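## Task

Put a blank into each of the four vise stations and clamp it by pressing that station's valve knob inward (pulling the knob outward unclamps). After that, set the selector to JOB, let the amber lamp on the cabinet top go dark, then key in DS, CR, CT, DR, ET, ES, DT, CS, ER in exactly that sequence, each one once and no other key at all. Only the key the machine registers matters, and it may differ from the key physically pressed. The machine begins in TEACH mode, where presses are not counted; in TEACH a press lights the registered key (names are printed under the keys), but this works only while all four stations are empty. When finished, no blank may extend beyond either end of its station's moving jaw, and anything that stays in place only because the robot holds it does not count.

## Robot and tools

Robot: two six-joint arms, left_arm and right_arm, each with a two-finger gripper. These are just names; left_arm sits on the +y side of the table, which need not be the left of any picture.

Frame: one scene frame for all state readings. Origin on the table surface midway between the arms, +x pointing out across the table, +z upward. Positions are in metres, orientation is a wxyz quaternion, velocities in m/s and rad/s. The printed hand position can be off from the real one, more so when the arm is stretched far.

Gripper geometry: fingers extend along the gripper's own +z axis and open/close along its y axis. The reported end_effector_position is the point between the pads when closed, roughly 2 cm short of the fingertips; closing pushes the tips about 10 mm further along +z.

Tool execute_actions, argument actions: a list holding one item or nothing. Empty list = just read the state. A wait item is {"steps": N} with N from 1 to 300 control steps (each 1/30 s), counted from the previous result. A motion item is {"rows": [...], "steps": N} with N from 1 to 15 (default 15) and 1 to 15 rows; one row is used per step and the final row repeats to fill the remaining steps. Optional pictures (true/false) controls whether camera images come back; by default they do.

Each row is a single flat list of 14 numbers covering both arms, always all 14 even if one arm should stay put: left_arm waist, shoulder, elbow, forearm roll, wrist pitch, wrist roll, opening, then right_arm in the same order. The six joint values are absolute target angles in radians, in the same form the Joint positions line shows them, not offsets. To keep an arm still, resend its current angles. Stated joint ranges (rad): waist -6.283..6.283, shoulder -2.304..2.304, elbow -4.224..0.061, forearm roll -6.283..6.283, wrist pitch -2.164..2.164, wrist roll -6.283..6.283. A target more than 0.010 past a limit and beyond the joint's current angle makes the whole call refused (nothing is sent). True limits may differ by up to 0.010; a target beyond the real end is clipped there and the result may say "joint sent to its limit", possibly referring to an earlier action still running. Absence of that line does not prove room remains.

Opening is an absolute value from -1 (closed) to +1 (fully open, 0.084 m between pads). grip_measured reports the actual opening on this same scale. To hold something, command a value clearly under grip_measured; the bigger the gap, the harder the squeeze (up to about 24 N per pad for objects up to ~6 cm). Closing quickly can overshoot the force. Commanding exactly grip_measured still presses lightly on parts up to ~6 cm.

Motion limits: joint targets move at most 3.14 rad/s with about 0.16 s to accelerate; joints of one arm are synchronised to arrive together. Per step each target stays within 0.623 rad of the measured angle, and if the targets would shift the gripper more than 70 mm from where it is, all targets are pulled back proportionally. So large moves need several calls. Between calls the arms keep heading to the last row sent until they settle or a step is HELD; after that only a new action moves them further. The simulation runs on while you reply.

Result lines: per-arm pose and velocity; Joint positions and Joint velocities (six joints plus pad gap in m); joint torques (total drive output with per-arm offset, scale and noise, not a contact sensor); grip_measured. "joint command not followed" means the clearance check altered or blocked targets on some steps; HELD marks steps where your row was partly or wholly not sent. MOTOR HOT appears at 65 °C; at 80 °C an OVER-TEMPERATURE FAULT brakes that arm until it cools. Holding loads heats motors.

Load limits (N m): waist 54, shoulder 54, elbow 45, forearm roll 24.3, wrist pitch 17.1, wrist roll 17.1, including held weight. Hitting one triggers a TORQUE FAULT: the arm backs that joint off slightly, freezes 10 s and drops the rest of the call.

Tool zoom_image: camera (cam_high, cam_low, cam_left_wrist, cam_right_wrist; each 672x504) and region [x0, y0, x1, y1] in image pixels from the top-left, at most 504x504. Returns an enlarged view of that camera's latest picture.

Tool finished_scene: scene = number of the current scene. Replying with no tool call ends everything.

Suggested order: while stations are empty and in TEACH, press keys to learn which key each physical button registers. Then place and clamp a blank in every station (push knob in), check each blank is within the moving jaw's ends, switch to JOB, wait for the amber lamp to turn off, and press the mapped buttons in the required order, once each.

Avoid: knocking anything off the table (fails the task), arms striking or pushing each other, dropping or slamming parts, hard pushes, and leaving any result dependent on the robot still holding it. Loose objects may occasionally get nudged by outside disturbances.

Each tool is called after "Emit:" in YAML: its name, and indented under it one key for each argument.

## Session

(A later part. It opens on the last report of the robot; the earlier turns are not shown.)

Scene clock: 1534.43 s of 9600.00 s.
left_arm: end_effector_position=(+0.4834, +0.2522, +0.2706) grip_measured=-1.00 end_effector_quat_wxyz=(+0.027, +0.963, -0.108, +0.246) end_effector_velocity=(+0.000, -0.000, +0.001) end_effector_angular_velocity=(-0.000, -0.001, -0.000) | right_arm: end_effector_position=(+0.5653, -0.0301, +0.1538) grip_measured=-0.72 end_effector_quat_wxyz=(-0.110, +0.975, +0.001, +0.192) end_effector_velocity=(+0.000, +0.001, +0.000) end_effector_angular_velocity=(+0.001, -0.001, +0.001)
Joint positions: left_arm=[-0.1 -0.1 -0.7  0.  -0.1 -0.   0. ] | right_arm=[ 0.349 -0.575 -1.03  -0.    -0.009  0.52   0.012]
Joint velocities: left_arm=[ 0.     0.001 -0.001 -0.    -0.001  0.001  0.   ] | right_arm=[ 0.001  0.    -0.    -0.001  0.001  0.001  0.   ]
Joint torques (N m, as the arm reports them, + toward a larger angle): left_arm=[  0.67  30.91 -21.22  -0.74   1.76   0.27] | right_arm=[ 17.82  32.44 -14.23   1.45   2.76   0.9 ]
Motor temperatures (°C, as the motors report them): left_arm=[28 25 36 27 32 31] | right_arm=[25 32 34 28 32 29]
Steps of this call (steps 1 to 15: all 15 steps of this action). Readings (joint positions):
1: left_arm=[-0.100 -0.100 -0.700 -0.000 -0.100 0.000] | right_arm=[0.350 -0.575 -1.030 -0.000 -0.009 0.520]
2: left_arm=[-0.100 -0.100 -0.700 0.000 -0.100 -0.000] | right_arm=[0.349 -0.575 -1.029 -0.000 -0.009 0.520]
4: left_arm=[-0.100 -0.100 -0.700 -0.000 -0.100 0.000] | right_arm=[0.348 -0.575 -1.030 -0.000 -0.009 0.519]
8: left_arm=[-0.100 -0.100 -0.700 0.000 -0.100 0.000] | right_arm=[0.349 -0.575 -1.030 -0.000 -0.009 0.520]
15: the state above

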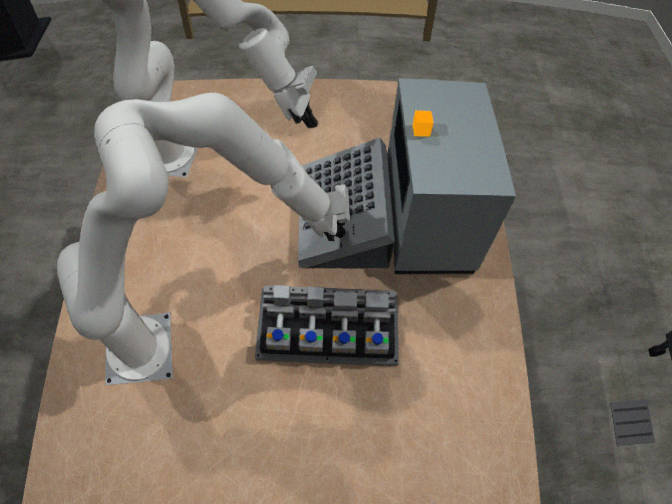

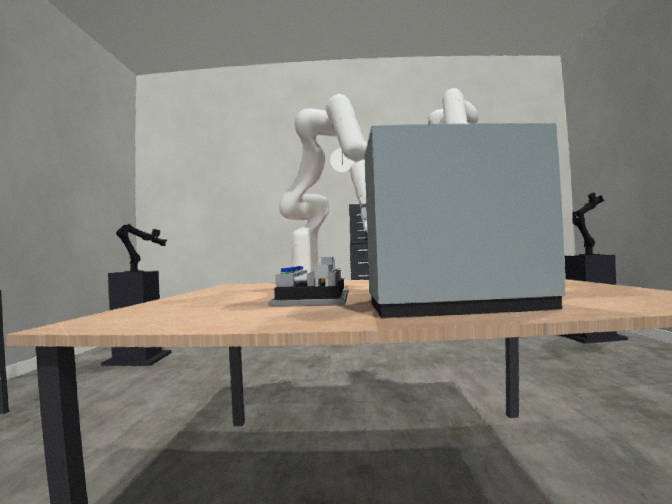

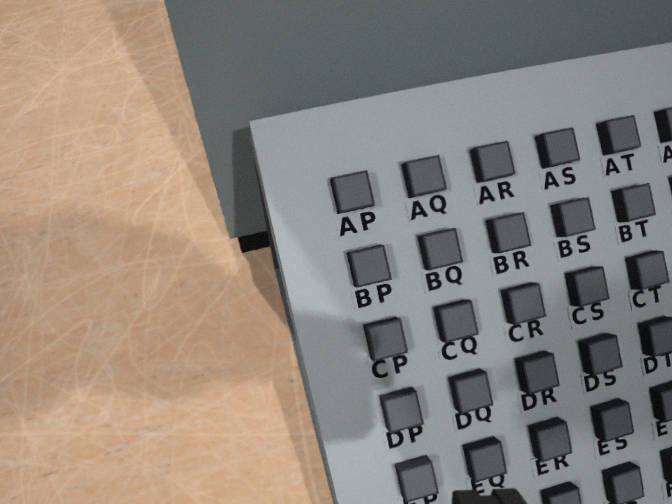

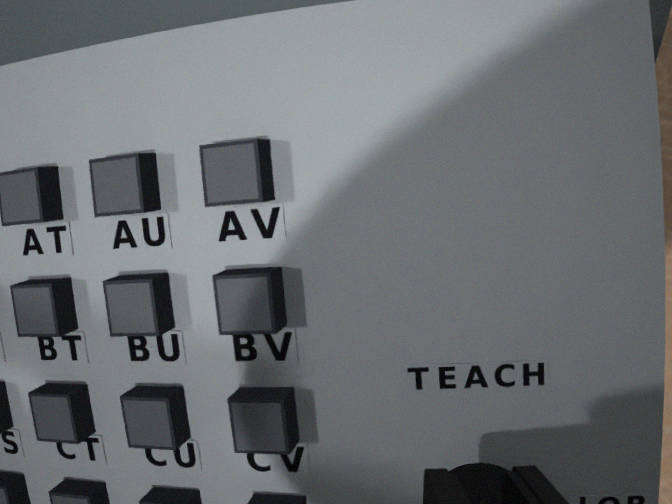

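Emit:
execute_actions:
  actions:
    - {"rows":[[-0.1,-0.1,-0.7,0,-0.1,0,-1,0.350,-0.575,-1.030,0,-0.008,0.52,-0.55],[-0.1,-0.1,-0.7,0,-0.1,0,-1,0.350,-0.575,-1.030,0,-0.008,0.52,-0.55],[-0.1,-0.1,-0.7,0,-0.1,0,-1,0.350,-0.575,-1.030,0,-0.008,0.52,-0.55],[-0.1,-0.1,-0.7,0,-0.1,0,-1,0.350,-0.575,-1.030,0,-0.008,0.62,-0.55],[-0.1,-0.1,-0.7,0,-0.1,0,-1,0.350,-0.575,-1.030,0,-0.008,0.70,-0.55],[-0.1,-0.1,-0.7,0,-0.1,0,-1,0.350,-0.575,-1.030,0,-0.008,0.78,-0.55],[-0.1,-0.1,-0.7,0,-0.1,0,-1,0.350,-0.575,-1.030,0,-0.008,0.86,-0.55],[-0.1,-0.1,-0.7,0,-0.1,0,-1,0.350,-0.575,-1.030,0,-0.008,0.94,-0.55],[-0.1,-0.1,-0.7,0,-0.1,0,-1,0.350,-0.575,-1.030,0,-0.008,1.02,-0.55],[-0.1,-0.1,-0.7,0,-0.1,0,-1,0.350,-0.575,-1.030,0,-0.008,1.10,-0.55],[-0.1,-0.1,-0.7,0,-0.1,0,-1,0.350,-0.575,-1.030,0,-0.008,1.18,-0.55],[-0.1,-0.1,-0.7,0,-0.1,0,-1,0.350,-0.575,-1.030,0,-0.008,1.26,-0.55],[-0.1,-0.1,-0.7,0,-0.1,0,-1,0.350,-0.575,-1.030,0,-0.008,1.34,-0.55]],"steps":15}
  pictures: false

Emit:
execute_actions:
  actions:
    - {"rows":[[-0.1,-0.1,-0.7,0,-0.1,0,-1,0.350,-0.575,-1.030,0,-0.008,1.42,-0.55],[-0.1,-0.1,-0.7,0,-0.1,0,-1,0.350,-0.575,-1.030,0,-0.008,1.50,-0.55],[-0.1,-0.1,-0.7,0,-0.1,0,-1,0.350,-0.575,-1.030,0,-0.008,1.58,-0.55],[-0.1,-0.1,-0.7,0,-0.1,0,-1,0.350,-0.575,-1.030,0,-0.008,1.66,-0.55],[-0.1,-0.1,-0.7,0,-0.1,0,-1,0.350,-0.575,-1.030,0,-0.008,1.74,-0.55],[-0.1,-0.1,-0.7,0,-0.1,0,-1,0.350,-0.575,-1.030,0,-0.008,1.82,-0.55],[-0.1,-0.1,-0.7,0,-0.1,0,-1,0.350,-0.575,-1.030,0,-0.008,1.90,-0.55],[-0.1,-0.1,-0.7,0,-0.1,0,-1,0.350,-0.575,-1.030,0,-0.008,1.98,-0.55],[-0.1,-0.1,-0.7,0,-0.1,0,-1,0.350,-0.575,-1.030,0,-0.008,2.06,-0.55],[-0.1,-0.1,-0.7,0,-0.1,0,-1,0.350,-0.575,-1.030,0,-0.008,2.14,-0.55]],"steps":15}

Scene clock: 1549.37 s of 9600.00 s.
left_arm: end_effector_position=(+0.4834, +0.2522, +0.2706) grip_measured=-1.00 end_effector_quat_wxyz=(+0.027, +0.963, -0.108, +0.246) end_effector_velocity=(+0.000, -0.000, +0.000) end_effector_angular_velocity=(-0.001, -0.001, +0.000) | right_arm: end_effector_position=(+0.5648, -0.0311, +0.1531) grip_measured=-0.55 end_effector_quat_wxyz=(-0.165, +0.923, -0.315, +0.145) end_effector_velocity=(-0.003, -0.012, -0.007) end_effector_angular_velocity=(+0.738, +0.456, -1.842)
Joint positions: left_arm=[-0.1 -0.1 -0.7 -0.  -0.1  0.   0. ] | right_arm=[ 0.348 -0.575 -1.029 -0.    -0.011  1.179  0.02 ]
Joint velocities: left_arm=[-0.     0.     0.    -0.     0.001 -0.     0.   ] | right_arm=[-0.014 -0.002  0.009  0.    -0.018  2.023 -0.   ]
Joint torques (N m, as the arm reports them, + toward a larger angle): left_arm=[  0.79  31.05 -21.41  -0.87   1.76   0.25] | right_arm=[ 21.46  36.99 -18.61   2.41   4.67   0.29]
Motor temperatures (°C, as the motors report them): left_arm=[28 25 36 27 32 31] | right_arm=[25 32 35 28 33 29]
Steps of this call (steps 1 to 15: the robot went on to your last target; steps 16 to 90: nothing new was sent; then 11.43 s passed at rest; steps 91 to 105: all 15 steps of this action). Readings (joint positions):
91: left_arm=[-0.100 -0.100 -0.700 0.000 -0.100 0.000] | right_arm=[0.349 -0.575 -1.030 0.000 -0.008 0.520]
92: left_arm=[-0.100 -0.100 -0.700 0.000 -0.100 0.000] | right_arm=[0.350 -0.575 -1.031 0.000 -0.007 0.520]
94: left_arm=[-0.100 -0.100 -0.700 -0.000 -0.100 -0.000] | right_arm=[0.352 -0.575 -1.031 0.000 -0.006 0.522]
98: left_arm=[-0.100 -0.100 -0.700 0.000 -0.100 -0.000] | right_arm=[0.350 -0.575 -1.031 0.000 -0.006 0.666]
105: the state above

Scene clock: 1549.87 s of 9600.00 s.
left_arm: end_effector_position=(+0.4834, +0.2522, +0.2706) grip_measured=-1.00 end_effector_quat_wxyz=(+0.027, +0.963, -0.108, +0.246) end_effector_velocity=(-0.000, +0.000, -0.001) end_effector_angular_velocity=(+0.001, +0.002, -0.001) | right_arm: end_effector_position=(+0.5624, -0.0300, +0.1524) grip_measured=-0.56 end_effector_quat_wxyz=(+0.210, -0.683, +0.697, -0.054) end_effector_velocity=(+0.002, +0.005, +0.008) end_effector_angular_velocity=(+0.218, +0.115, -0.521)
Joint positions: left_arm=[-0.1 -0.1 -0.7  0.  -0.1 -0.   0. ] | right_arm=[ 0.352 -0.575 -1.028  0.    -0.015  2.115  0.02 ]
Joint velocities: left_arm=[-0.    -0.002  0.     0.001  0.001  0.001  0.   ] | right_arm=[ 0.005  0.009 -0.006 -0.    -0.006  0.581  0.001]
Joint torques (N m, as the arm reports them, + toward a larger angle): left_arm=[  0.94  30.62 -21.49  -0.92   1.75   0.32] | right_arm=[ -2.46  42.68 -23.85   2.71   7.5   -0.26]
Motor temperatures (°C, as the motors report them): left_arm=[28 25 36 27 32 31] | right_arm=[25 32 35 28 33 29]
Steps of this call (steps 1 to 15: all 15 steps of this action). Readings (joint positions):
1: left_arm=[-0.100 -0.100 -0.700 -0.000 -0.100 0.000] | right_arm=[0.348 -0.575 -1.029 -0.000 -0.011 1.241]
2: left_arm=[-0.100 -0.100 -0.700 -0.000 -0.100 -0.000] | right_arm=[0.348 -0.575 -1.028 -0.000 -0.012 1.297]
4: left_arm=[-0.100 -0.100 -0.700 0.000 -0.100 -0.000] | right_arm=[0.348 -0.576 -1.028 0.000 -0.012 1.411]
8: left_arm=[-0.100 -0.100 -0.700 0.000 -0.100 0.000] | right_arm=[0.350 -0.576 -1.028 0.000 -0.015 1.683]
15: the state above

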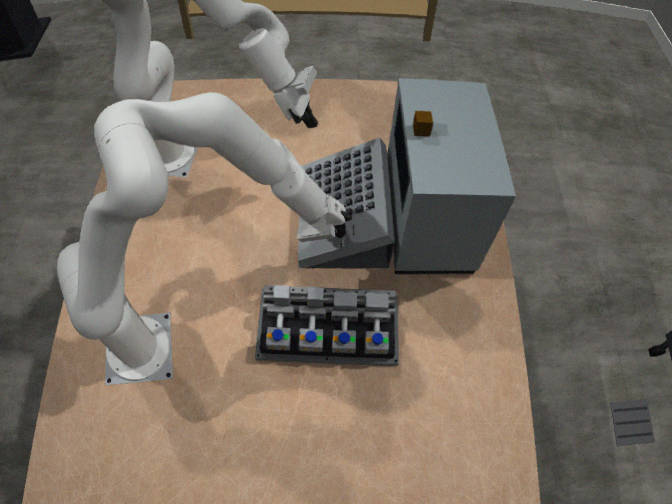

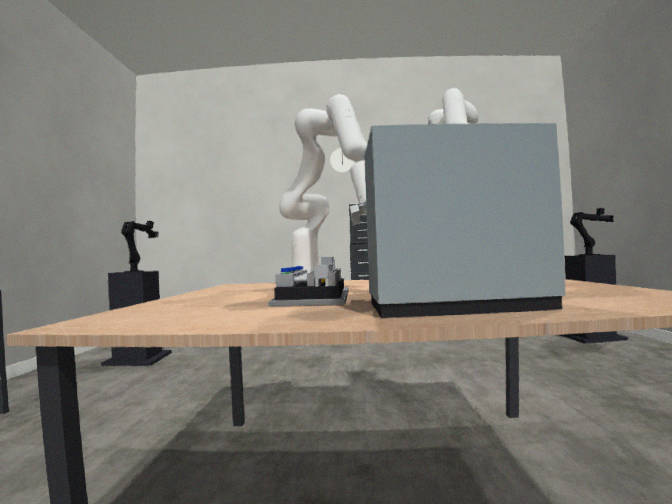

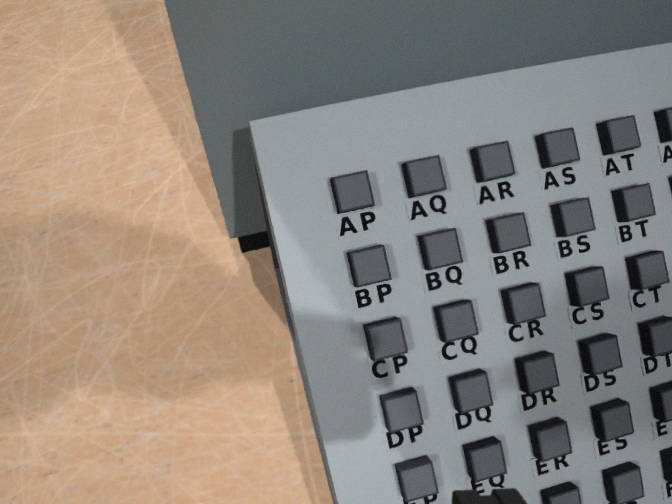

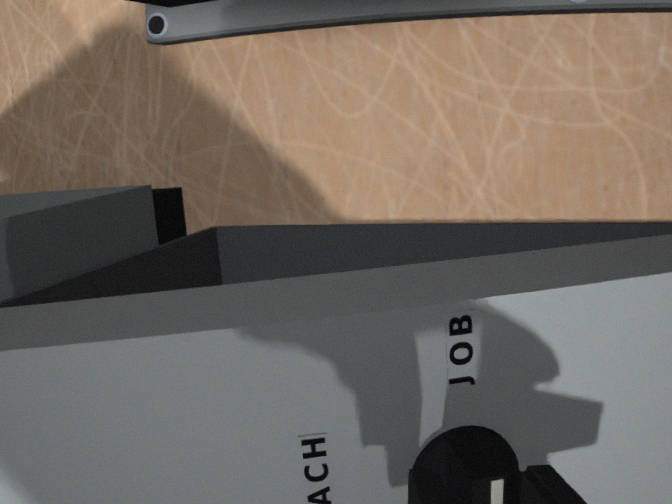

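Emit:
execute_actions:
  actions:
    - {"rows":[[-0.1,-0.1,-0.7,0,-0.1,0,-1,0.350,-0.575,-1.030,0,-0.008,2.1,0],[-0.1,-0.1,-0.7,0,-0.1,0,-1,0.350,-0.575,-1.030,0,-0.008,2.1,0],[-0.1,-0.1,-0.7,0,-0.1,0,-1,0.350,-0.575,-1.030,0,-0.008,2.1,0],[-0.1,-0.1,-0.7,0,-0.1,0,-1,0.350,-0.575,-1.030,0,-0.008,2.1,0],[-0.1,-0.1,-0.7,0,-0.1,0,-1,0.350,-0.49,-1.0,0,-0.08,2.1,0],[-0.1,-0.1,-0.7,0,-0.1,0,-1,0.350,-0.49,-1.0,0,-0.08,2.1,0],[-0.1,-0.1,-0.7,0,-0.1,0,-1,0.350,-0.49,-1.0,0,-0.08,2.1,0],[-0.1,-0.1,-0.7,0,-0.1,0,-1,0.350,-0.49,-1.0,0,-0.08,2.1,0],[-0.1,-0.1,-0.7,0,-0.1,0,-1,0.350,-0.49,-1.0,0,-0.08,2.1,0],[-0.1,-0.1,-0.7,0,-0.1,0,-1,-0.4,-0.4,-1.0,0,-0.5,1.0,0]],"steps":15}
  pictures: false

Emit:
execute_actions:
  actions:
    - {"rows":[[-0.1,-0.1,-0.7,0,-0.1,0,-1,-0.4,-0.4,-1.0,0,-0.5,1.0,0],[-0.1,-0.1,-0.7,0,-0.1,0,-1,-0.4,-0.4,-1.0,0,-0.5,1.0,0],[-0.1,-0.1,-0.7,0,-0.1,0,-1,-0.4,-0.4,-1.0,0,-0.5,1.0,0],[-0.1,-0.1,-0.7,0,-0.1,0,-1,-0.4,-0.4,-1.0,0,-0.5,1.0,0],[-0.1,-0.1,-0.7,0,-0.1,0,-1,-0.4,-0.4,-1.0,0,-0.5,1.0,0],[-0.278,-0.45,-0.95,0,0.0,0,-1,-0.4,-0.4,-1.0,0,-0.5,1.0,0]],"steps":15}
  pictures: false

Emit:
execute_actions:
  actions:
    - {"rows":[[-0.278,-0.547,-1.010,0,0.059,0,-1,-0.4,-0.4,-1.0,0,-0.5,1.0,0]],"steps":15}

Scene clock: 1561.73 s of 9600.00 s.
left_arm: end_effector_position=(+0.4834, +0.2522, +0.2706) grip_measured=-1.00 end_effector_quat_wxyz=(+0.027, +0.963, -0.108, +0.246) end_effector_velocity=(-0.001, +0.000, -0.001) end_effector_angular_velocity=(+0.001, +0.002, -0.001) | right_arm: end_effector_position=(+0.5758, -0.1152, +0.1914) grip_measured=-0.01 end_effector_quat_wxyz=(+0.170, -0.693, +0.697, -0.070) end_effector_velocity=(+0.114, -0.539, +0.023) end_effector_angular_velocity=(-0.454, +0.257, -0.058)
Joint positions: left_arm=[-0.1 -0.1 -0.7 -0.  -0.1 -0.   0. ] | right_arm=[ 0.22  -0.474 -1.004 -0.    -0.16   1.968  0.044]
Joint velocities: left_arm=[-0.    -0.001  0.    -0.    -0.001  0.001  0.   ] | right_arm=[-0.886  0.114  0.002  0.001 -0.523 -0.889  0.   ]
Joint torques (N m, as the arm reports them, + toward a larger angle): left_arm=[ -0.12  30.05 -21.54  -1.23   1.72   0.23] | right_arm=[  6.45  28.96 -10.61   1.61   0.11   0.53]
Motor temperatures (°C, as the motors report them): left_arm=[28 25 36 27 32 31] | right_arm=[25 32 37 28 36 29]
Steps of this call (steps 1 to 30: the robot went on to your last target; steps 31 to 90: nothing new was sent; then 8.37 s passed at rest; steps 91 to 105: all 15 steps of this action). Readings (joint positions):
91: left_arm=[-0.100 -0.100 -0.700 -0.000 -0.100 0.000] | right_arm=[0.350 -0.575 -1.029 -0.000 -0.014 2.139]
92: left_arm=[-0.100 -0.100 -0.700 -0.000 -0.100 -0.000] | right_arm=[0.348 -0.574 -1.032 -0.000 -0.009 2.129]
94: left_arm=[-0.100 -0.100 -0.700 -0.000 -0.100 0.000] | right_arm=[0.348 -0.574 -1.034 -0.000 -0.004 2.109]
98: left_arm=[-0.100 -0.100 -0.700 0.000 -0.100 0.000] | right_arm=[0.349 -0.518 -1.011 -0.000 -0.054 2.101]
105: the state above

Scene clock: 1562.23 s of 9600.00 s.
left_arm: end_effector_position=(+0.5433, +0.1418, +0.2103) grip_measured=-1.00 end_effector_quat_wxyz=(+0.046, +0.952, -0.182, +0.243) end_effector_velocity=(+0.107, -0.337, -0.237) end_effector_angular_velocity=(+0.016, +0.038, -0.450) | right_arm: end_effector_position=(+0.5733, -0.3708, +0.2046) grip_measured=-0.01 end_effector_quat_wxyz=(-0.055, +0.764, -0.638, +0.072) end_effector_velocity=(-0.116, -0.471, +0.034) end_effector_angular_velocity=(-0.271, +0.377, +0.708)
Joint positions: left_arm=[-0.255 -0.405 -0.918  0.    -0.013  0.     0.   ] | right_arm=[-0.212 -0.423 -1.001 -0.    -0.397  1.352  0.044]
Joint velocities: left_arm=[-0.449 -0.884 -0.601  0.001  0.242  0.001  0.   ] | right_arm=[-0.844  0.101  0.006 -0.    -0.462 -1.578  0.   ]
Joint torques (N m, as the arm reports them, + toward a larger angle): left_arm=[ 12.65  79.14 -15.36  -1.43   1.19   0.22] | right_arm=[ -0.34  27.28 -12.81   1.79   0.03   0.46]
Motor temperatures (°C, as the motors report them): left_arm=[28 25 36 27 32 31] | right_arm=[25 32 37 28 36 29]
Steps of this call (steps 1 to 15: all 15 steps of this action). Readings (joint positions):
1: left_arm=[-0.100 -0.100 -0.700 0.000 -0.100 0.000] | right_arm=[0.190 -0.470 -1.004 -0.000 -0.177 1.938]
2: left_arm=[-0.100 -0.100 -0.700 -0.000 -0.100 -0.000] | right_arm=[0.160 -0.467 -1.003 -0.000 -0.193 1.908]
4: left_arm=[-0.100 -0.100 -0.700 -0.000 -0.100 -0.000] | right_arm=[0.100 -0.460 -1.003 -0.000 -0.226 1.844]
8: left_arm=[-0.118 -0.135 -0.727 -0.000 -0.089 -0.000] | right_arm=[-0.016 -0.446 -1.002 -0.000 -0.289 1.696]
15: the state above

Scene clock: 1562.73 s of 9600.00 s.
left_arm: end_effector_position=(+0.5737, +0.1141, +0.1715) grip_measured=-1.00 end_effector_quat_wxyz=(+0.051, +0.947, -0.192, +0.253) end_effector_velocity=(-0.001, -0.001, -0.003) end_effector_angular_velocity=(+0.002, +0.004, -0.001) | right_arm: end_effector_position=(+0.5378, -0.4701, +0.2129) grip_measured=-0.01 end_effector_quat_wxyz=(-0.019, +0.817, -0.575, +0.046) end_effector_velocity=(-0.000, -0.003, +0.001) end_effector_angular_velocity=(-0.001, -0.000, -0.001)
Joint positions: left_arm=[-0.278 -0.546 -1.01  -0.     0.059 -0.     0.   ] | right_arm=[-0.399 -0.4   -1.     0.    -0.5    1.     0.044]
Joint velocities: left_arm=[-0.002 -0.006 -0.     0.     0.001 -0.     0.   ] | right_arm=[-0.005  0.    -0.001 -0.001 -0.001 -0.003  0.   ]
Joint torques (N m, as the arm reports them, + toward a larger angle): left_arm=[  0.18  49.97 -19.95  -1.13   1.8    0.29] | right_arm=[  0.26  29.65 -11.27   2.58  -0.2    0.4 ]
Motor temperatures (°C, as the motors report them): left_arm=[28 25 36 27 32 31] | right_arm=[25 32 37 28 36 29]
Steps of this call (steps 1 to 15: all 15 steps of this action). Readings (joint positions):
1: left_arm=[-0.268 -0.430 -0.935 0.000 -0.006 0.000] | right_arm=[-0.240 -0.419 -1.001 -0.000 -0.412 1.299]
2: left_arm=[-0.274 -0.455 -0.952 0.000 0.005 0.000] | right_arm=[-0.268 -0.416 -1.001 -0.000 -0.428 1.246]
4: left_arm=[-0.277 -0.514 -0.990 0.000 0.039 0.000] | right_arm=[-0.325 -0.409 -1.000 -0.000 -0.459 1.140]
8: left_arm=[-0.277 -0.545 -1.008 -0.000 0.058 -0.000] | right_arm=[-0.396 -0.400 -1.000 -0.000 -0.497 1.012]
15: the state above

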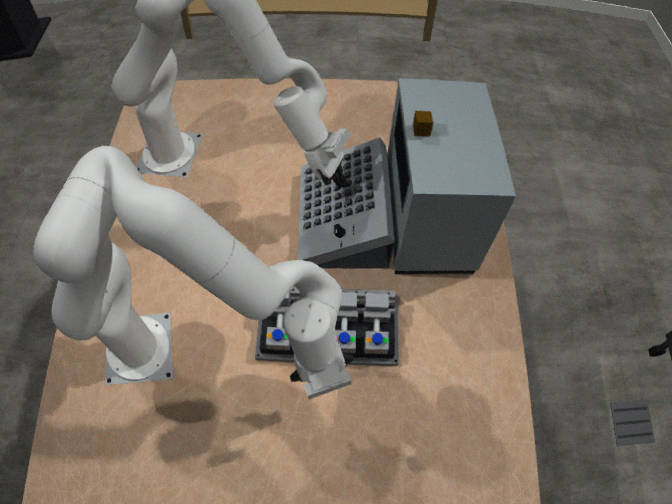

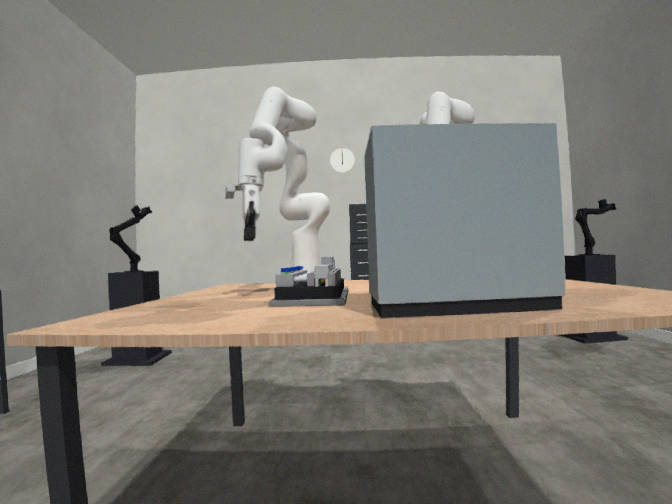

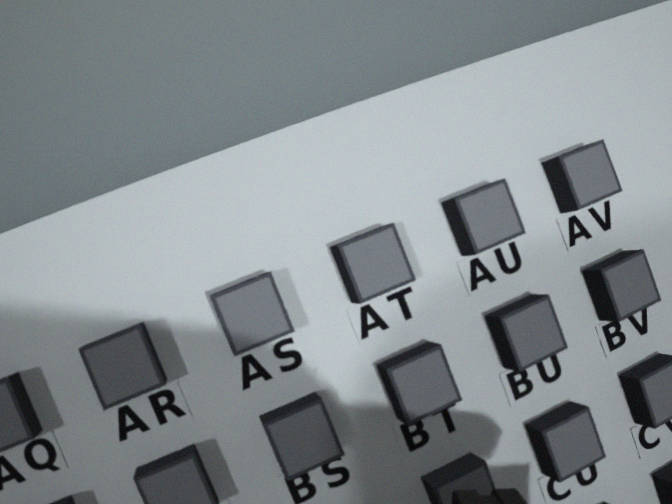

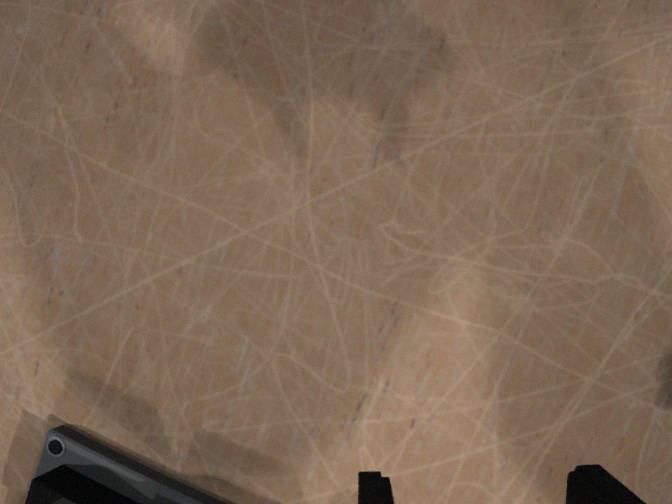

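Emit:
execute_actions:
  actions:
    - {"rows":[[-0.278,-0.590,-1.034,0,0.078,0,-1,-0.4,-0.4,-1.0,0,-0.5,1.0,0],[-0.278,-0.590,-1.034,0,0.078,0,-1,-0.4,-0.4,-1.0,0,-0.5,1.0,0],[-0.278,-0.590,-1.034,0,0.078,0,-1,-0.4,-0.4,-1.0,0,-0.5,1.0,0],[-0.278,-0.605,-1.043,0,0.085,0,-1,-0.4,-0.4,-1.0,0,-0.5,1.0,0],[-0.278,-0.605,-1.043,0,0.085,0,-1,-0.4,-0.4,-1.0,0,-0.5,1.0,0],[-0.278,-0.605,-1.043,0,0.085,0,-1,-0.4,-0.4,-1.0,0,-0.5,1.0,0],[-0.278,-0.614,-1.048,0,0.089,0,-1,-0.4,-0.4,-1.0,0,-0.5,1.0,0]],"steps":15}

Emit:
execute_actions:
  actions:
    - {"rows":[[-0.278,-0.547,-1.010,0,0.059,0,-1,-0.4,-0.4,-1.0,0,-0.5,1.0,0],[-0.278,-0.547,-1.010,0,0.059,0,-1,-0.4,-0.4,-1.0,0,-0.5,1.0,0],[-0.278,-0.547,-1.010,0,0.059,0,-1,-0.4,-0.4,-1.0,0,-0.5,1.0,0],[-0.278,-0.547,-1.010,0,0.059,0,-1,-0.4,-0.4,-1.0,0,-0.5,1.0,0],[-0.278,-0.547,-1.010,0,0.059,0,-1,-0.4,-0.4,-1.0,0,-0.5,1.0,0],[-0.278,-0.547,-1.010,0,0.059,0,-1,-0.4,-0.4,-1.0,0,-0.5,1.0,0],[-0.212,-0.542,-1.054,0,0.009,0,-1,-0.4,-0.4,-1.0,0,-0.5,1.0,0]],"steps":15}

Scene clock: 1571.60 s of 9600.00 s.
left_arm: end_effector_position=(+0.5850, +0.1092, +0.1481) grip_measured=-1.00 end_effector_quat_wxyz=(+0.051, +0.947, -0.192, +0.253) end_effector_velocity=(+0.001, -0.001, -0.001) end_effector_angular_velocity=(-0.001, -0.003, -0.000) | right_arm: end_effector_position=(+0.5377, -0.4707, +0.2131) grip_measured=-0.01 end_effector_quat_wxyz=(-0.019, +0.816, -0.575, +0.046) end_effector_velocity=(+0.000, +0.000, -0.000) end_effector_angular_velocity=(-0.001, +0.000, +0.002)
Joint positions: left_arm=[-0.278 -0.612 -1.048 -0.     0.086 -0.     0.   ] | right_arm=[-0.4   -0.4   -1.    -0.    -0.5    1.     0.044]
Joint velocities: left_arm=[-0.    -0.004 -0.001 -0.001  0.006  0.001  0.   ] | right_arm=[ 0.001 -0.     0.    -0.001  0.    -0.    -0.   ]
Joint torques (N m, as the arm reports them, + toward a larger angle): left_arm=[ -0.66  31.67 -21.03  -1.24   3.8    0.3 ] | right_arm=[ -0.78  30.83 -12.4    1.74   0.15   0.17]
Motor temperatures (°C, as the motors report them): left_arm=[28 25 36 27 32 31] | right_arm=[25 32 36 28 35 29]
Steps of this call (steps 1 to 15: the robot went on to your last target; steps 16 to 90: nothing new was sent; then 5.37 s passed at rest; steps 91 to 105: all 15 steps of this action). Readings (joint positions):
91: left_arm=[-0.278 -0.548 -1.011 -0.000 0.059 -0.000] | right_arm=[-0.400 -0.400 -1.000 -0.000 -0.500 1.000]
92: left_arm=[-0.278 -0.555 -1.016 -0.000 0.064 -0.000] | right_arm=[-0.400 -0.400 -1.000 -0.000 -0.500 1.000]
94: left_arm=[-0.278 -0.581 -1.029 0.000 0.074 0.000] | right_arm=[-0.400 -0.400 -1.000 0.000 -0.500 1.000]
98: left_arm=[-0.278 -0.607 -1.043 -0.000 0.085 -0.000] | right_arm=[-0.400 -0.400 -1.000 -0.000 -0.500 1.000]
105: the state above

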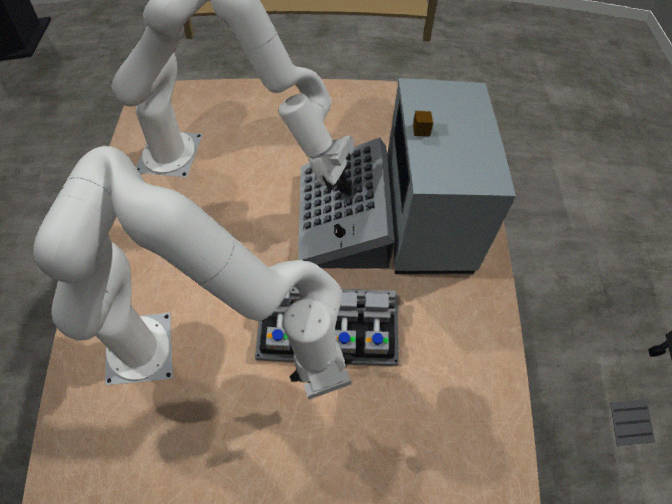

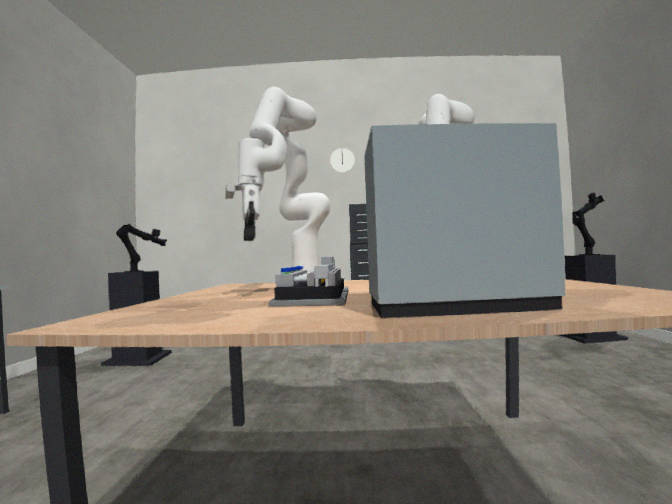

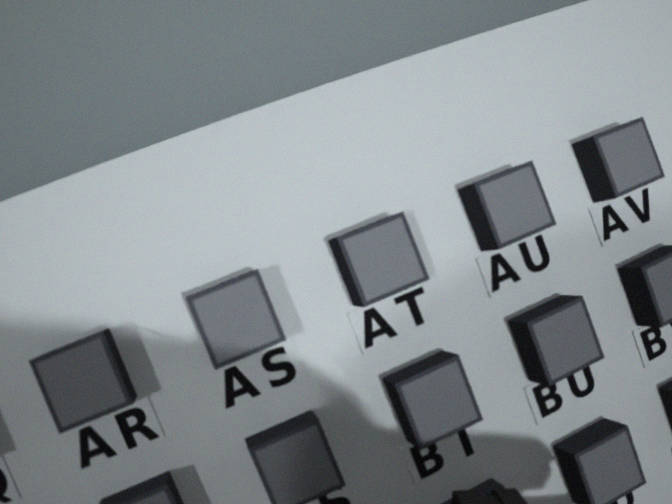

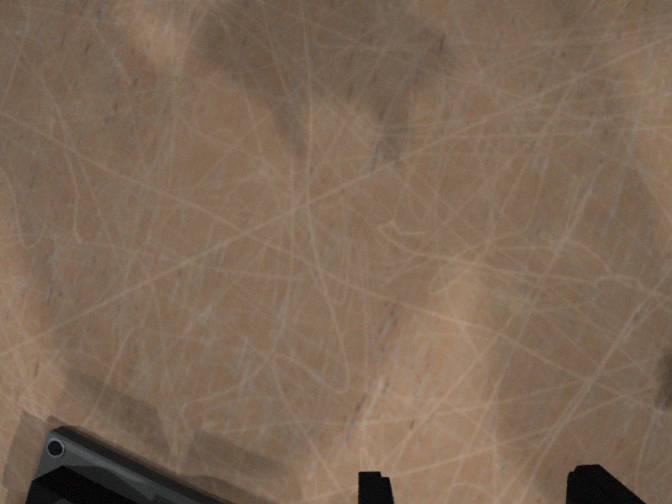

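Scene clock: 1572.10 s of 9600.00 s.
left_arm: end_effector_position=(+0.6014, +0.1495, +0.1879) grip_measured=-1.00 end_effector_quat_wxyz=(+0.043, +0.953, -0.161, +0.254) end_effector_velocity=(-0.009, -0.002, -0.008) end_effector_angular_velocity=(+0.009, +0.026, -0.007) | right_arm: end_effector_position=(+0.5377, -0.4707, +0.2131) grip_measured=-0.01 end_effector_quat_wxyz=(-0.019, +0.816, -0.575, +0.046) end_effector_velocity=(+0.000, +0.000, -0.000) end_effector_angular_velocity=(+0.000, +0.000, -0.001)
Joint positions: left_arm=[-0.212 -0.542 -1.054  0.     0.01  -0.     0.   ] | right_arm=[-0.4   -0.4   -1.    -0.    -0.5    1.     0.044]
Joint velocities: left_arm=[-0.007 -0.005  0.008  0.    -0.015 -0.     0.   ] | right_arm=[ 0.    -0.     0.     0.001  0.     0.    -0.   ]
Joint torques (N m, as the arm reports them, + toward a larger angle): left_arm=[  0.39  50.75 -20.6   -1.09   1.8    0.33] | right_arm=[  0.2   29.55 -14.06   2.08   0.04   0.89]
Motor temperatures (°C, as the motors report them): left_arm=[28 25 36 27 32 31] | right_arm=[25 32 36 28 35 29]
Steps of this call (steps 1 to 15: all 15 steps of this action). Readings (joint positions):
1: left_arm=[-0.278 -0.612 -1.047 -0.000 0.086 -0.000] | right_arm=[-0.400 -0.400 -1.000 0.000 -0.500 1.000]
2: left_arm=[-0.278 -0.606 -1.043 0.000 0.084 -0.000] | right_arm=[-0.400 -0.400 -1.000 -0.000 -0.500 1.000]
4: left_arm=[-0.278 -0.568 -1.021 0.000 0.070 0.000] | right_arm=[-0.400 -0.400 -1.000 -0.000 -0.500 1.000]
8: left_arm=[-0.269 -0.547 -1.018 0.000 0.051 0.000] | right_arm=[-0.400 -0.400 -1.000 -0.000 -0.500 1.000]
15: the state above

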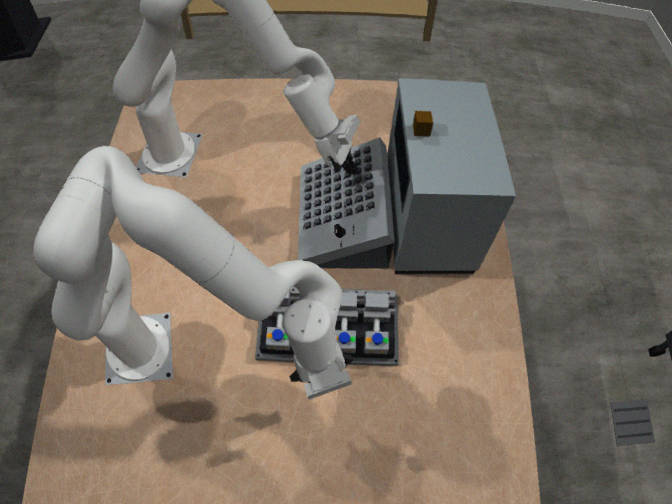

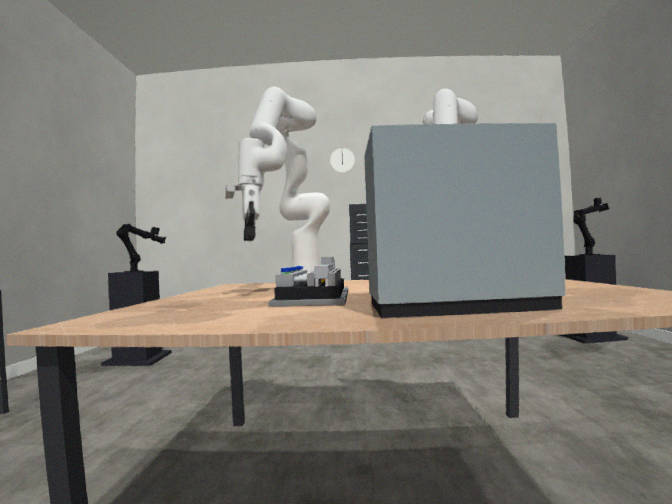

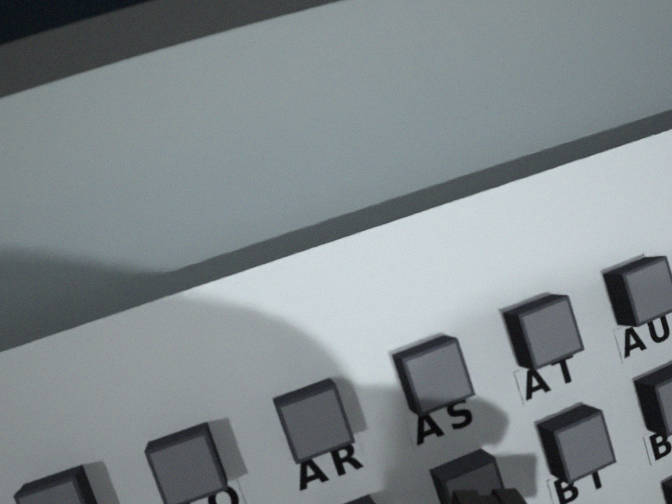

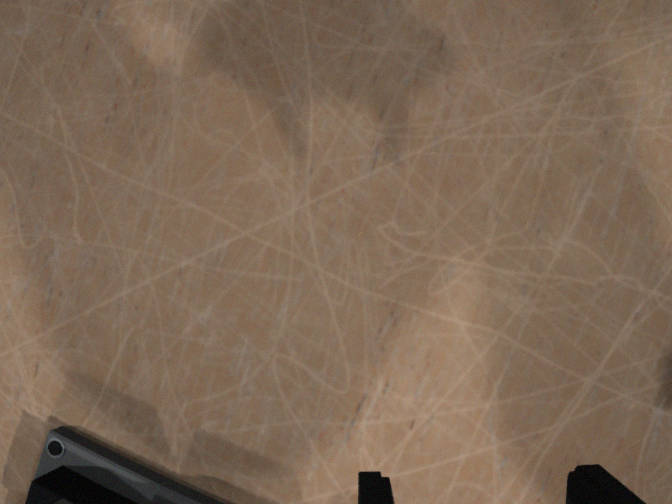

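Emit:
execute_actions:
  actions:
    - {"rows":[[-0.212,-0.585,-1.078,0,0.028,0,-1,-0.4,-0.4,-1.0,0,-0.5,1.0,0],[-0.212,-0.585,-1.078,0,0.028,0,-1,-0.4,-0.4,-1.0,0,-0.5,1.0,0],[-0.212,-0.585,-1.078,0,0.028,0,-1,-0.4,-0.4,-1.0,0,-0.5,1.0,0],[-0.212,-0.600,-1.087,0,0.035,0,-1,-0.4,-0.4,-1.0,0,-0.5,1.0,0],[-0.212,-0.600,-1.087,0,0.035,0,-1,-0.4,-0.4,-1.0,0,-0.5,1.0,0],[-0.212,-0.600,-1.087,0,0.035,0,-1,-0.4,-0.4,-1.0,0,-0.5,1.0,0],[-0.212,-0.609,-1.092,0,0.039,0,-1,-0.4,-0.4,-1.0,0,-0.5,1.0,0]],"steps":15}
  pictures: false

Emit:
execute_actions:
  actions:
    - {"rows":[[-0.212,-0.542,-1.054,0,0.009,0,-1,-0.4,-0.4,-1.0,0,-0.5,1.0,0],[-0.212,-0.542,-1.054,0,0.009,0,-1,-0.4,-0.4,-1.0,0,-0.5,1.0,0],[-0.212,-0.542,-1.054,0,0.009,0,-1,-0.4,-0.4,-1.0,0,-0.5,1.0,0],[-0.212,-0.542,-1.054,0,0.009,0,-1,-0.4,-0.4,-1.0,0,-0.5,1.0,0],[-0.212,-0.542,-1.054,0,0.009,0,-1,-0.4,-0.4,-1.0,0,-0.5,1.0,0],[-0.212,-0.542,-1.054,0,0.009,0,-1,-0.4,-0.4,-1.0,0,-0.5,1.0,0],[-0.308,-0.593,-1.139,0,-0.026,0,-1,-0.4,-0.4,-1.0,0,-0.5,1.0,0]],"steps":15}
  pictures: false

Emit:
execute_actions:
  actions:
    - {"rows":[[-0.308,-0.636,-1.163,0,-0.007,0,-1,-0.4,-0.4,-1.0,0,-0.5,1.0,0],[-0.308,-0.636,-1.163,0,-0.007,0,-1,-0.4,-0.4,-1.0,0,-0.5,1.0,0],[-0.308,-0.636,-1.163,0,-0.007,0,-1,-0.4,-0.4,-1.0,0,-0.5,1.0,0],[-0.308,-0.651,-1.172,0,0.0,0,-1,-0.4,-0.4,-1.0,0,-0.5,1.0,0],[-0.308,-0.651,-1.172,0,0.0,0,-1,-0.4,-0.4,-1.0,0,-0.5,1.0,0],[-0.308,-0.651,-1.172,0,0.0,0,-1,-0.4,-0.4,-1.0,0,-0.5,1.0,0],[-0.308,-0.660,-1.177,0,0.004,0,-1,-0.4,-0.4,-1.0,0,-0.5,1.0,0]],"steps":15}
  pictures: false

Emit:
execute_actions:
  actions:
    - {"rows":[[-0.308,-0.593,-1.139,0,-0.026,0,-1,-0.4,-0.4,-1.0,0,-0.5,1.0,0],[-0.308,-0.593,-1.139,0,-0.026,0,-1,-0.4,-0.4,-1.0,0,-0.5,1.0,0],[-0.308,-0.593,-1.139,0,-0.026,0,-1,-0.4,-0.4,-1.0,0,-0.5,1.0,0],[-0.308,-0.593,-1.139,0,-0.026,0,-1,-0.4,-0.4,-1.0,0,-0.5,1.0,0],[-0.308,-0.593,-1.139,0,-0.026,0,-1,-0.4,-0.4,-1.0,0,-0.5,1.0,0],[-0.308,-0.575,-1.12,0,-0.03,0,-1,-0.4,-0.4,-1.0,0,-0.5,1.0,0],[-0.308,-0.575,-1.12,0,-0.03,0,-1,-0.4,-0.4,-1.0,0,-0.5,1.0,0],[-0.230,-0.512,-0.968,0,0.077,0,-1,-0.4,-0.4,-1.0,0,-0.5,1.0,0]],"steps":15}
  pictures: false

Emit:
execute_actions:
  actions:
    - {"rows":[[-0.230,-0.522,-0.968,0,0.077,0,-1,-0.4,-0.4,-1.0,0,-0.5,1.0,0]],"steps":10}

Scene clock: 1606.50 s of 9600.00 s.
left_arm: end_effector_position=(+0.6136, +0.1454, +0.1649) grip_measured=-1.00 end_effector_quat_wxyz=(+0.043, +0.953, -0.161, +0.254) end_effector_velocity=(+0.001, -0.000, -0.001) end_effector_angular_velocity=(-0.001, -0.003, -0.000) | right_arm: end_effector_position=(+0.5377, -0.4707, +0.2131) grip_measured=-0.01 end_effector_quat_wxyz=(-0.019, +0.816, -0.575, +0.046) end_effector_velocity=(+0.000, -0.000, +0.000) end_effector_angular_velocity=(-0.000, -0.000, +0.000)
Joint positions: left_arm=[-0.212 -0.608 -1.092 -0.     0.037 -0.     0.   ] | right_arm=[-0.4   -0.4   -1.    -0.    -0.5    1.     0.044]
Joint velocities: left_arm=[-0.    -0.003 -0.001 -0.     0.005  0.     0.   ] | right_arm=[-0.  0. -0. -0.  0. -0.  0.]
Joint torques (N m, as the arm reports them, + toward a larger angle): left_arm=[ -1.    36.33 -21.55  -1.01   3.57   0.29] | right_arm=[ -0.62  26.5  -12.27   1.89  -0.26   0.52]
Motor temperatures (°C, as the motors report them): left_arm=[28 26 36 27 32 31] | right_arm=[25 31 35 28 34 29]
Steps of this call (steps 1 to 15: the robot went on to your last target; steps 16 to 90: nothing new was sent; then 30.90 s passed at rest; steps 91 to 105: all 15 steps of this action). Readings (joint positions):
91: left_arm=[-0.212 -0.543 -1.055 -0.000 0.009 -0.000] | right_arm=[-0.400 -0.400 -1.000 -0.000 -0.500 1.000]
92: left_arm=[-0.212 -0.550 -1.060 -0.000 0.014 -0.000] | right_arm=[-0.400 -0.400 -1.000 -0.000 -0.500 1.000]
94: left_arm=[-0.212 -0.576 -1.073 0.000 0.024 0.000] | right_arm=[-0.400 -0.400 -1.000 0.000 -0.500 1.000]
98: left_arm=[-0.212 -0.602 -1.087 -0.000 0.035 -0.000] | right_arm=[-0.400 -0.400 -1.000 -0.000 -0.500 1.000]
105: the state above

Scene clock: 1607.00 s of 9600.00 s.
left_arm: end_effector_position=(+0.6018, +0.0799, +0.1888) grip_measured=-1.00 end_effector_quat_wxyz=(+0.055, +0.944, -0.206, +0.251) end_effector_velocity=(+0.003, +0.008, +0.003) end_effector_angular_velocity=(+0.002, +0.006, +0.013) | right_arm: end_effector_position=(+0.5377, -0.4707, +0.2131) grip_measured=-0.01 end_effector_quat_wxyz=(-0.019, +0.816, -0.575, +0.046) end_effector_velocity=(+0.000, +0.000, +0.000) end_effector_angular_velocity=(+0.000, -0.001, -0.001)
Joint positions: left_arm=[-0.308 -0.593 -1.139  0.    -0.025  0.     0.   ] | right_arm=[-0.4   -0.4   -1.     0.    -0.5    1.     0.044]
Joint velocities: left_arm=[ 0.012  0.005 -0.003 -0.001 -0.014 -0.     0.   ] | right_arm=[ 0.     0.    -0.     0.001  0.001  0.001  0.   ]
Joint torques (N m, as the arm reports them, + toward a larger angle): left_arm=[  0.74  53.61 -20.53  -1.21   1.66   0.26] | right_arm=[ -0.74  30.85 -12.6    1.35  -0.13   0.62]
Motor temperatures (°C, as the motors report them): left_arm=[28 26 36 27 32 31] | right_arm=[25 31 35 28 34 29]
Steps of this call (steps 1 to 15: all 15 steps of this action). Readings (joint positions):
1: left_arm=[-0.212 -0.607 -1.091 -0.000 0.037 -0.000] | right_arm=[-0.400 -0.400 -1.000 0.000 -0.500 1.000]
2: left_arm=[-0.212 -0.601 -1.087 0.000 0.035 -0.000] | right_arm=[-0.400 -0.400 -1.000 -0.000 -0.500 1.000]
4: left_arm=[-0.212 -0.563 -1.065 -0.000 0.019 0.000] | right_arm=[-0.400 -0.400 -1.000 -0.000 -0.500 1.000]
8: left_arm=[-0.221 -0.548 -1.064 -0.000 0.006 -0.000] | right_arm=[-0.400 -0.400 -1.000 0.000 -0.500 1.000]
15: the state above

Scene clock: 1607.50 s of 9600.00 s.
left_arm: end_effector_position=(+0.6132, +0.0746, +0.1644) grip_measured=-1.00 end_effector_quat_wxyz=(+0.055, +0.944, -0.206, +0.251) end_effector_velocity=(+0.000, -0.001, -0.002) end_effector_angular_velocity=(+0.000, -0.001, -0.002) | right_arm: end_effector_position=(+0.5377, -0.4707, +0.2131) grip_measured=-0.01 end_effector_quat_wxyz=(-0.019, +0.816, -0.575, +0.046) end_effector_velocity=(-0.000, -0.000, -0.000) end_effector_angular_velocity=(-0.000, +0.001, +0.000)
Joint positions: left_arm=[-0.308 -0.659 -1.177 -0.     0.001 -0.     0.   ] | right_arm=[-0.4   -0.4   -1.    -0.    -0.5    1.     0.044]
Joint velocities: left_arm=[-0.001 -0.005 -0.001  0.001  0.004  0.001  0.   ] | right_arm=[-0.    -0.     0.    -0.001 -0.    -0.    -0.   ]
Joint torques (N m, as the arm reports them, + toward a larger angle): left_arm=[ -1.85  40.9  -21.71  -0.88   3.7    0.32] | right_arm=[ -3.33  30.2  -12.22   1.45  -0.14   0.4 ]
Motor temperatures (°C, as the motors report them): left_arm=[28 26 36 27 32 31] | right_arm=[25 31 35 28 34 29]
Steps of this call (steps 1 to 15: all 15 steps of this action). Readings (joint positions):
1: left_arm=[-0.307 -0.594 -1.139 -0.000 -0.025 0.000] | right_arm=[-0.400 -0.400 -1.000 0.000 -0.500 1.000]
2: left_arm=[-0.307 -0.601 -1.145 -0.000 -0.021 -0.000] | right_arm=[-0.400 -0.400 -1.000 -0.000 -0.500 1.000]
4: left_arm=[-0.307 -0.627 -1.158 0.000 -0.011 -0.000] | right_arm=[-0.400 -0.400 -1.000 -0.000 -0.500 1.000]
8: left_arm=[-0.308 -0.653 -1.172 -0.000 0.000 -0.000] | right_arm=[-0.400 -0.400 -1.000 0.000 -0.500 1.000]
15: the state above

Scene clock: 1608.00 s of 9600.00 s.
left_arm: end_effector_position=(+0.5735, +0.1473, +0.1758) grip_measured=-1.00 end_effector_quat_wxyz=(+0.046, +0.950, -0.169, +0.257) end_effector_velocity=(+0.004, +0.007, +0.011) end_effector_angular_velocity=(-0.021, -0.064, +0.008) | right_arm: end_effector_position=(+0.5377, -0.4707, +0.2131) grip_measured=-0.01 end_effector_quat_wxyz=(-0.019, +0.816, -0.575, +0.046) end_effector_velocity=(+0.000, +0.001, +0.000) end_effector_angular_velocity=(+0.001, +0.000, -0.000)
Joint positions: left_arm=[-0.23  -0.514 -0.969 -0.     0.074 -0.     0.   ] | right_arm=[-0.4   -0.4   -1.     0.    -0.5    1.     0.044]
Joint velocities: left_arm=[0.012 0.03  0.04  0.003 0.077 0.002 0.   ] | right_arm=[ 0.001 -0.    -0.     0.001 -0.001  0.001  0.   ]
Joint torques (N m, as the arm reports them, + toward a larger angle): left_arm=[ -2.52  45.67 -23.23  -1.02   1.67   0.31] | right_arm=[  0.32  29.61 -12.66   1.24  -0.07   0.37]
Motor temperatures (°C, as the motors report them): left_arm=[28 26 36 27 32 31] | right_arm=[25 31 35 28 33 29]
Steps of this call (steps 1 to 15: all 15 steps of this action). Readings (joint positions):
1: left_arm=[-0.308 -0.658 -1.176 -0.000 0.001 -0.000] | right_arm=[-0.400 -0.400 -1.000 -0.000 -0.500 1.000]
2: left_arm=[-0.308 -0.652 -1.172 0.000 -0.000 -0.000] | right_arm=[-0.400 -0.400 -1.000 0.000 -0.500 1.000]
4: left_arm=[-0.308 -0.614 -1.149 -0.000 -0.016 0.000] | right_arm=[-0.400 -0.400 -1.000 0.000 -0.500 1.000]
8: left_arm=[-0.308 -0.582 -1.127 0.000 -0.026 0.000] | right_arm=[-0.400 -0.400 -1.000 0.000 -0.500 1.000]
15: the state above

Scene clock: 1608.33 s of 9600.00 s.
left_arm: end_effector_position=(+0.5725, +0.1474, +0.1708) grip_measured=-1.00 end_effector_quat_wxyz=(+0.045, +0.951, -0.170, +0.255) end_effector_velocity=(-0.000, +0.001, -0.000) end_effector_angular_velocity=(-0.000, +0.001, +0.003) | right_arm: end_effector_position=(+0.5377, -0.4707, +0.2131) grip_measured=-0.01 end_effector_quat_wxyz=(-0.019, +0.816, -0.575, +0.046) end_effector_velocity=(+0.000, +0.000, +0.000) end_effector_angular_velocity=(-0.000, -0.000, +0.000)
Joint positions: left_arm=[-0.23  -0.522 -0.968  0.     0.077  0.     0.   ] | right_arm=[-0.4   -0.4   -1.    -0.    -0.5    1.     0.044]
Joint velocities: left_arm=[ 0.002  0.001  0.002 -0.001 -0.    -0.001  0.   ] | right_arm=[ 0.  0.  0.  0.  0. -0. -0.]
Joint torques (N m, as the arm reports them, + toward a larger angle): left_arm=[  1.11  48.99 -19.79  -1.09   1.76   0.28] | right_arm=[  0.49  28.97 -13.23   2.61   0.12   0.62]
Motor temperatures (°C, as the motors report them): left_arm=[28 26 36 27 32 31] | right_arm=[25 31 35 28 33 29]
Steps of this call (steps 1 to 10: all 10 steps of this action). Readings (joint positions):
1: left_arm=[-0.230 -0.513 -0.968 -0.000 0.076 -0.000] | right_arm=[-0.400 -0.400 -1.000 0.000 -0.500 1.000]
2: left_arm=[-0.230 -0.516 -0.969 -0.000 0.077 0.000] | right_arm=[-0.400 -0.400 -1.000 -0.000 -0.500 1.000]
4: left_arm=[-0.231 -0.521 -0.969 0.000 0.077 0.000] | right_arm=[-0.400 -0.400 -1.000 -0.000 -0.500 1.000]
8: left_arm=[-0.230 -0.522 -0.969 0.000 0.077 0.000] | right_arm=[-0.400 -0.400 -1.000 -0.000 -0.500 1.000]
10: the state above

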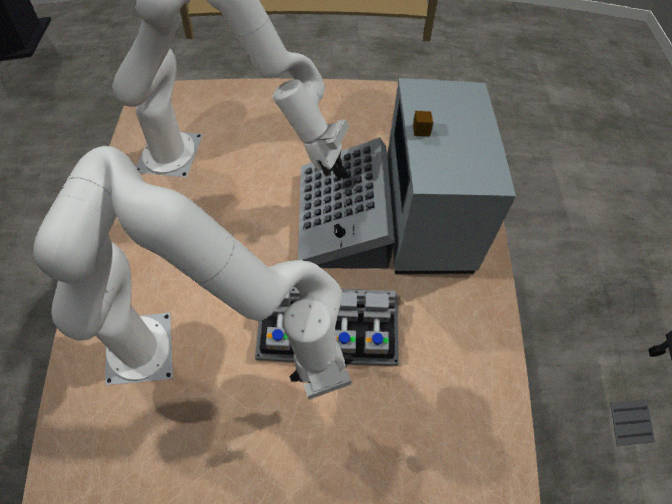

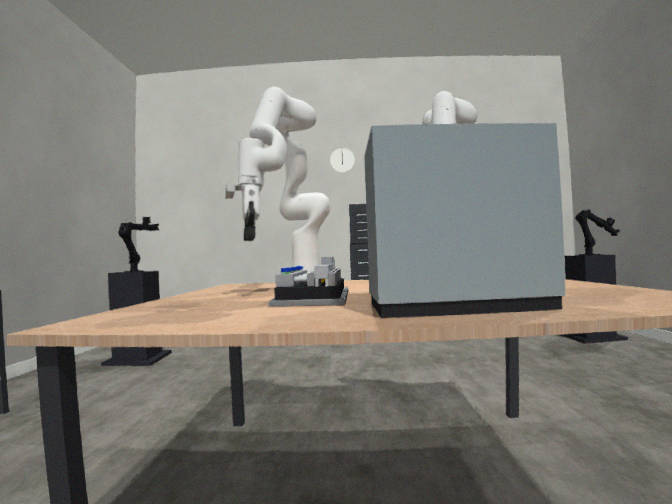

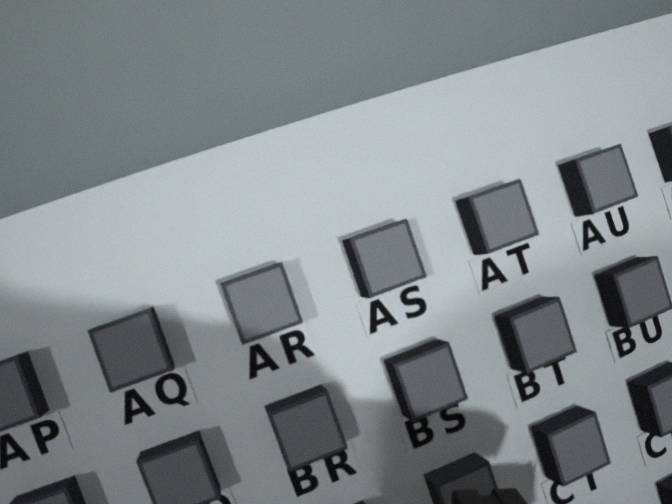

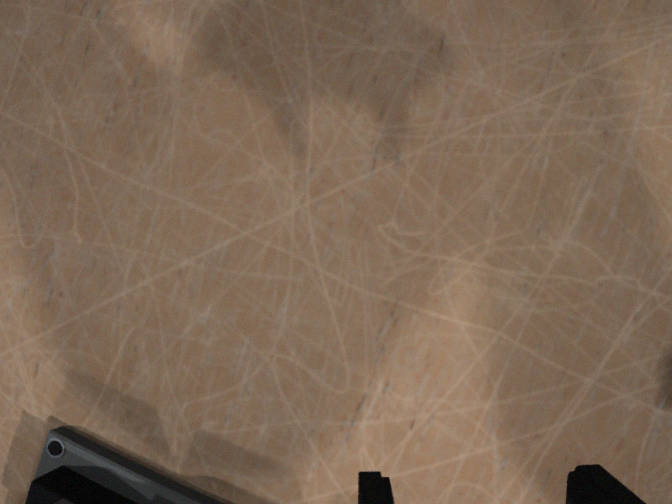

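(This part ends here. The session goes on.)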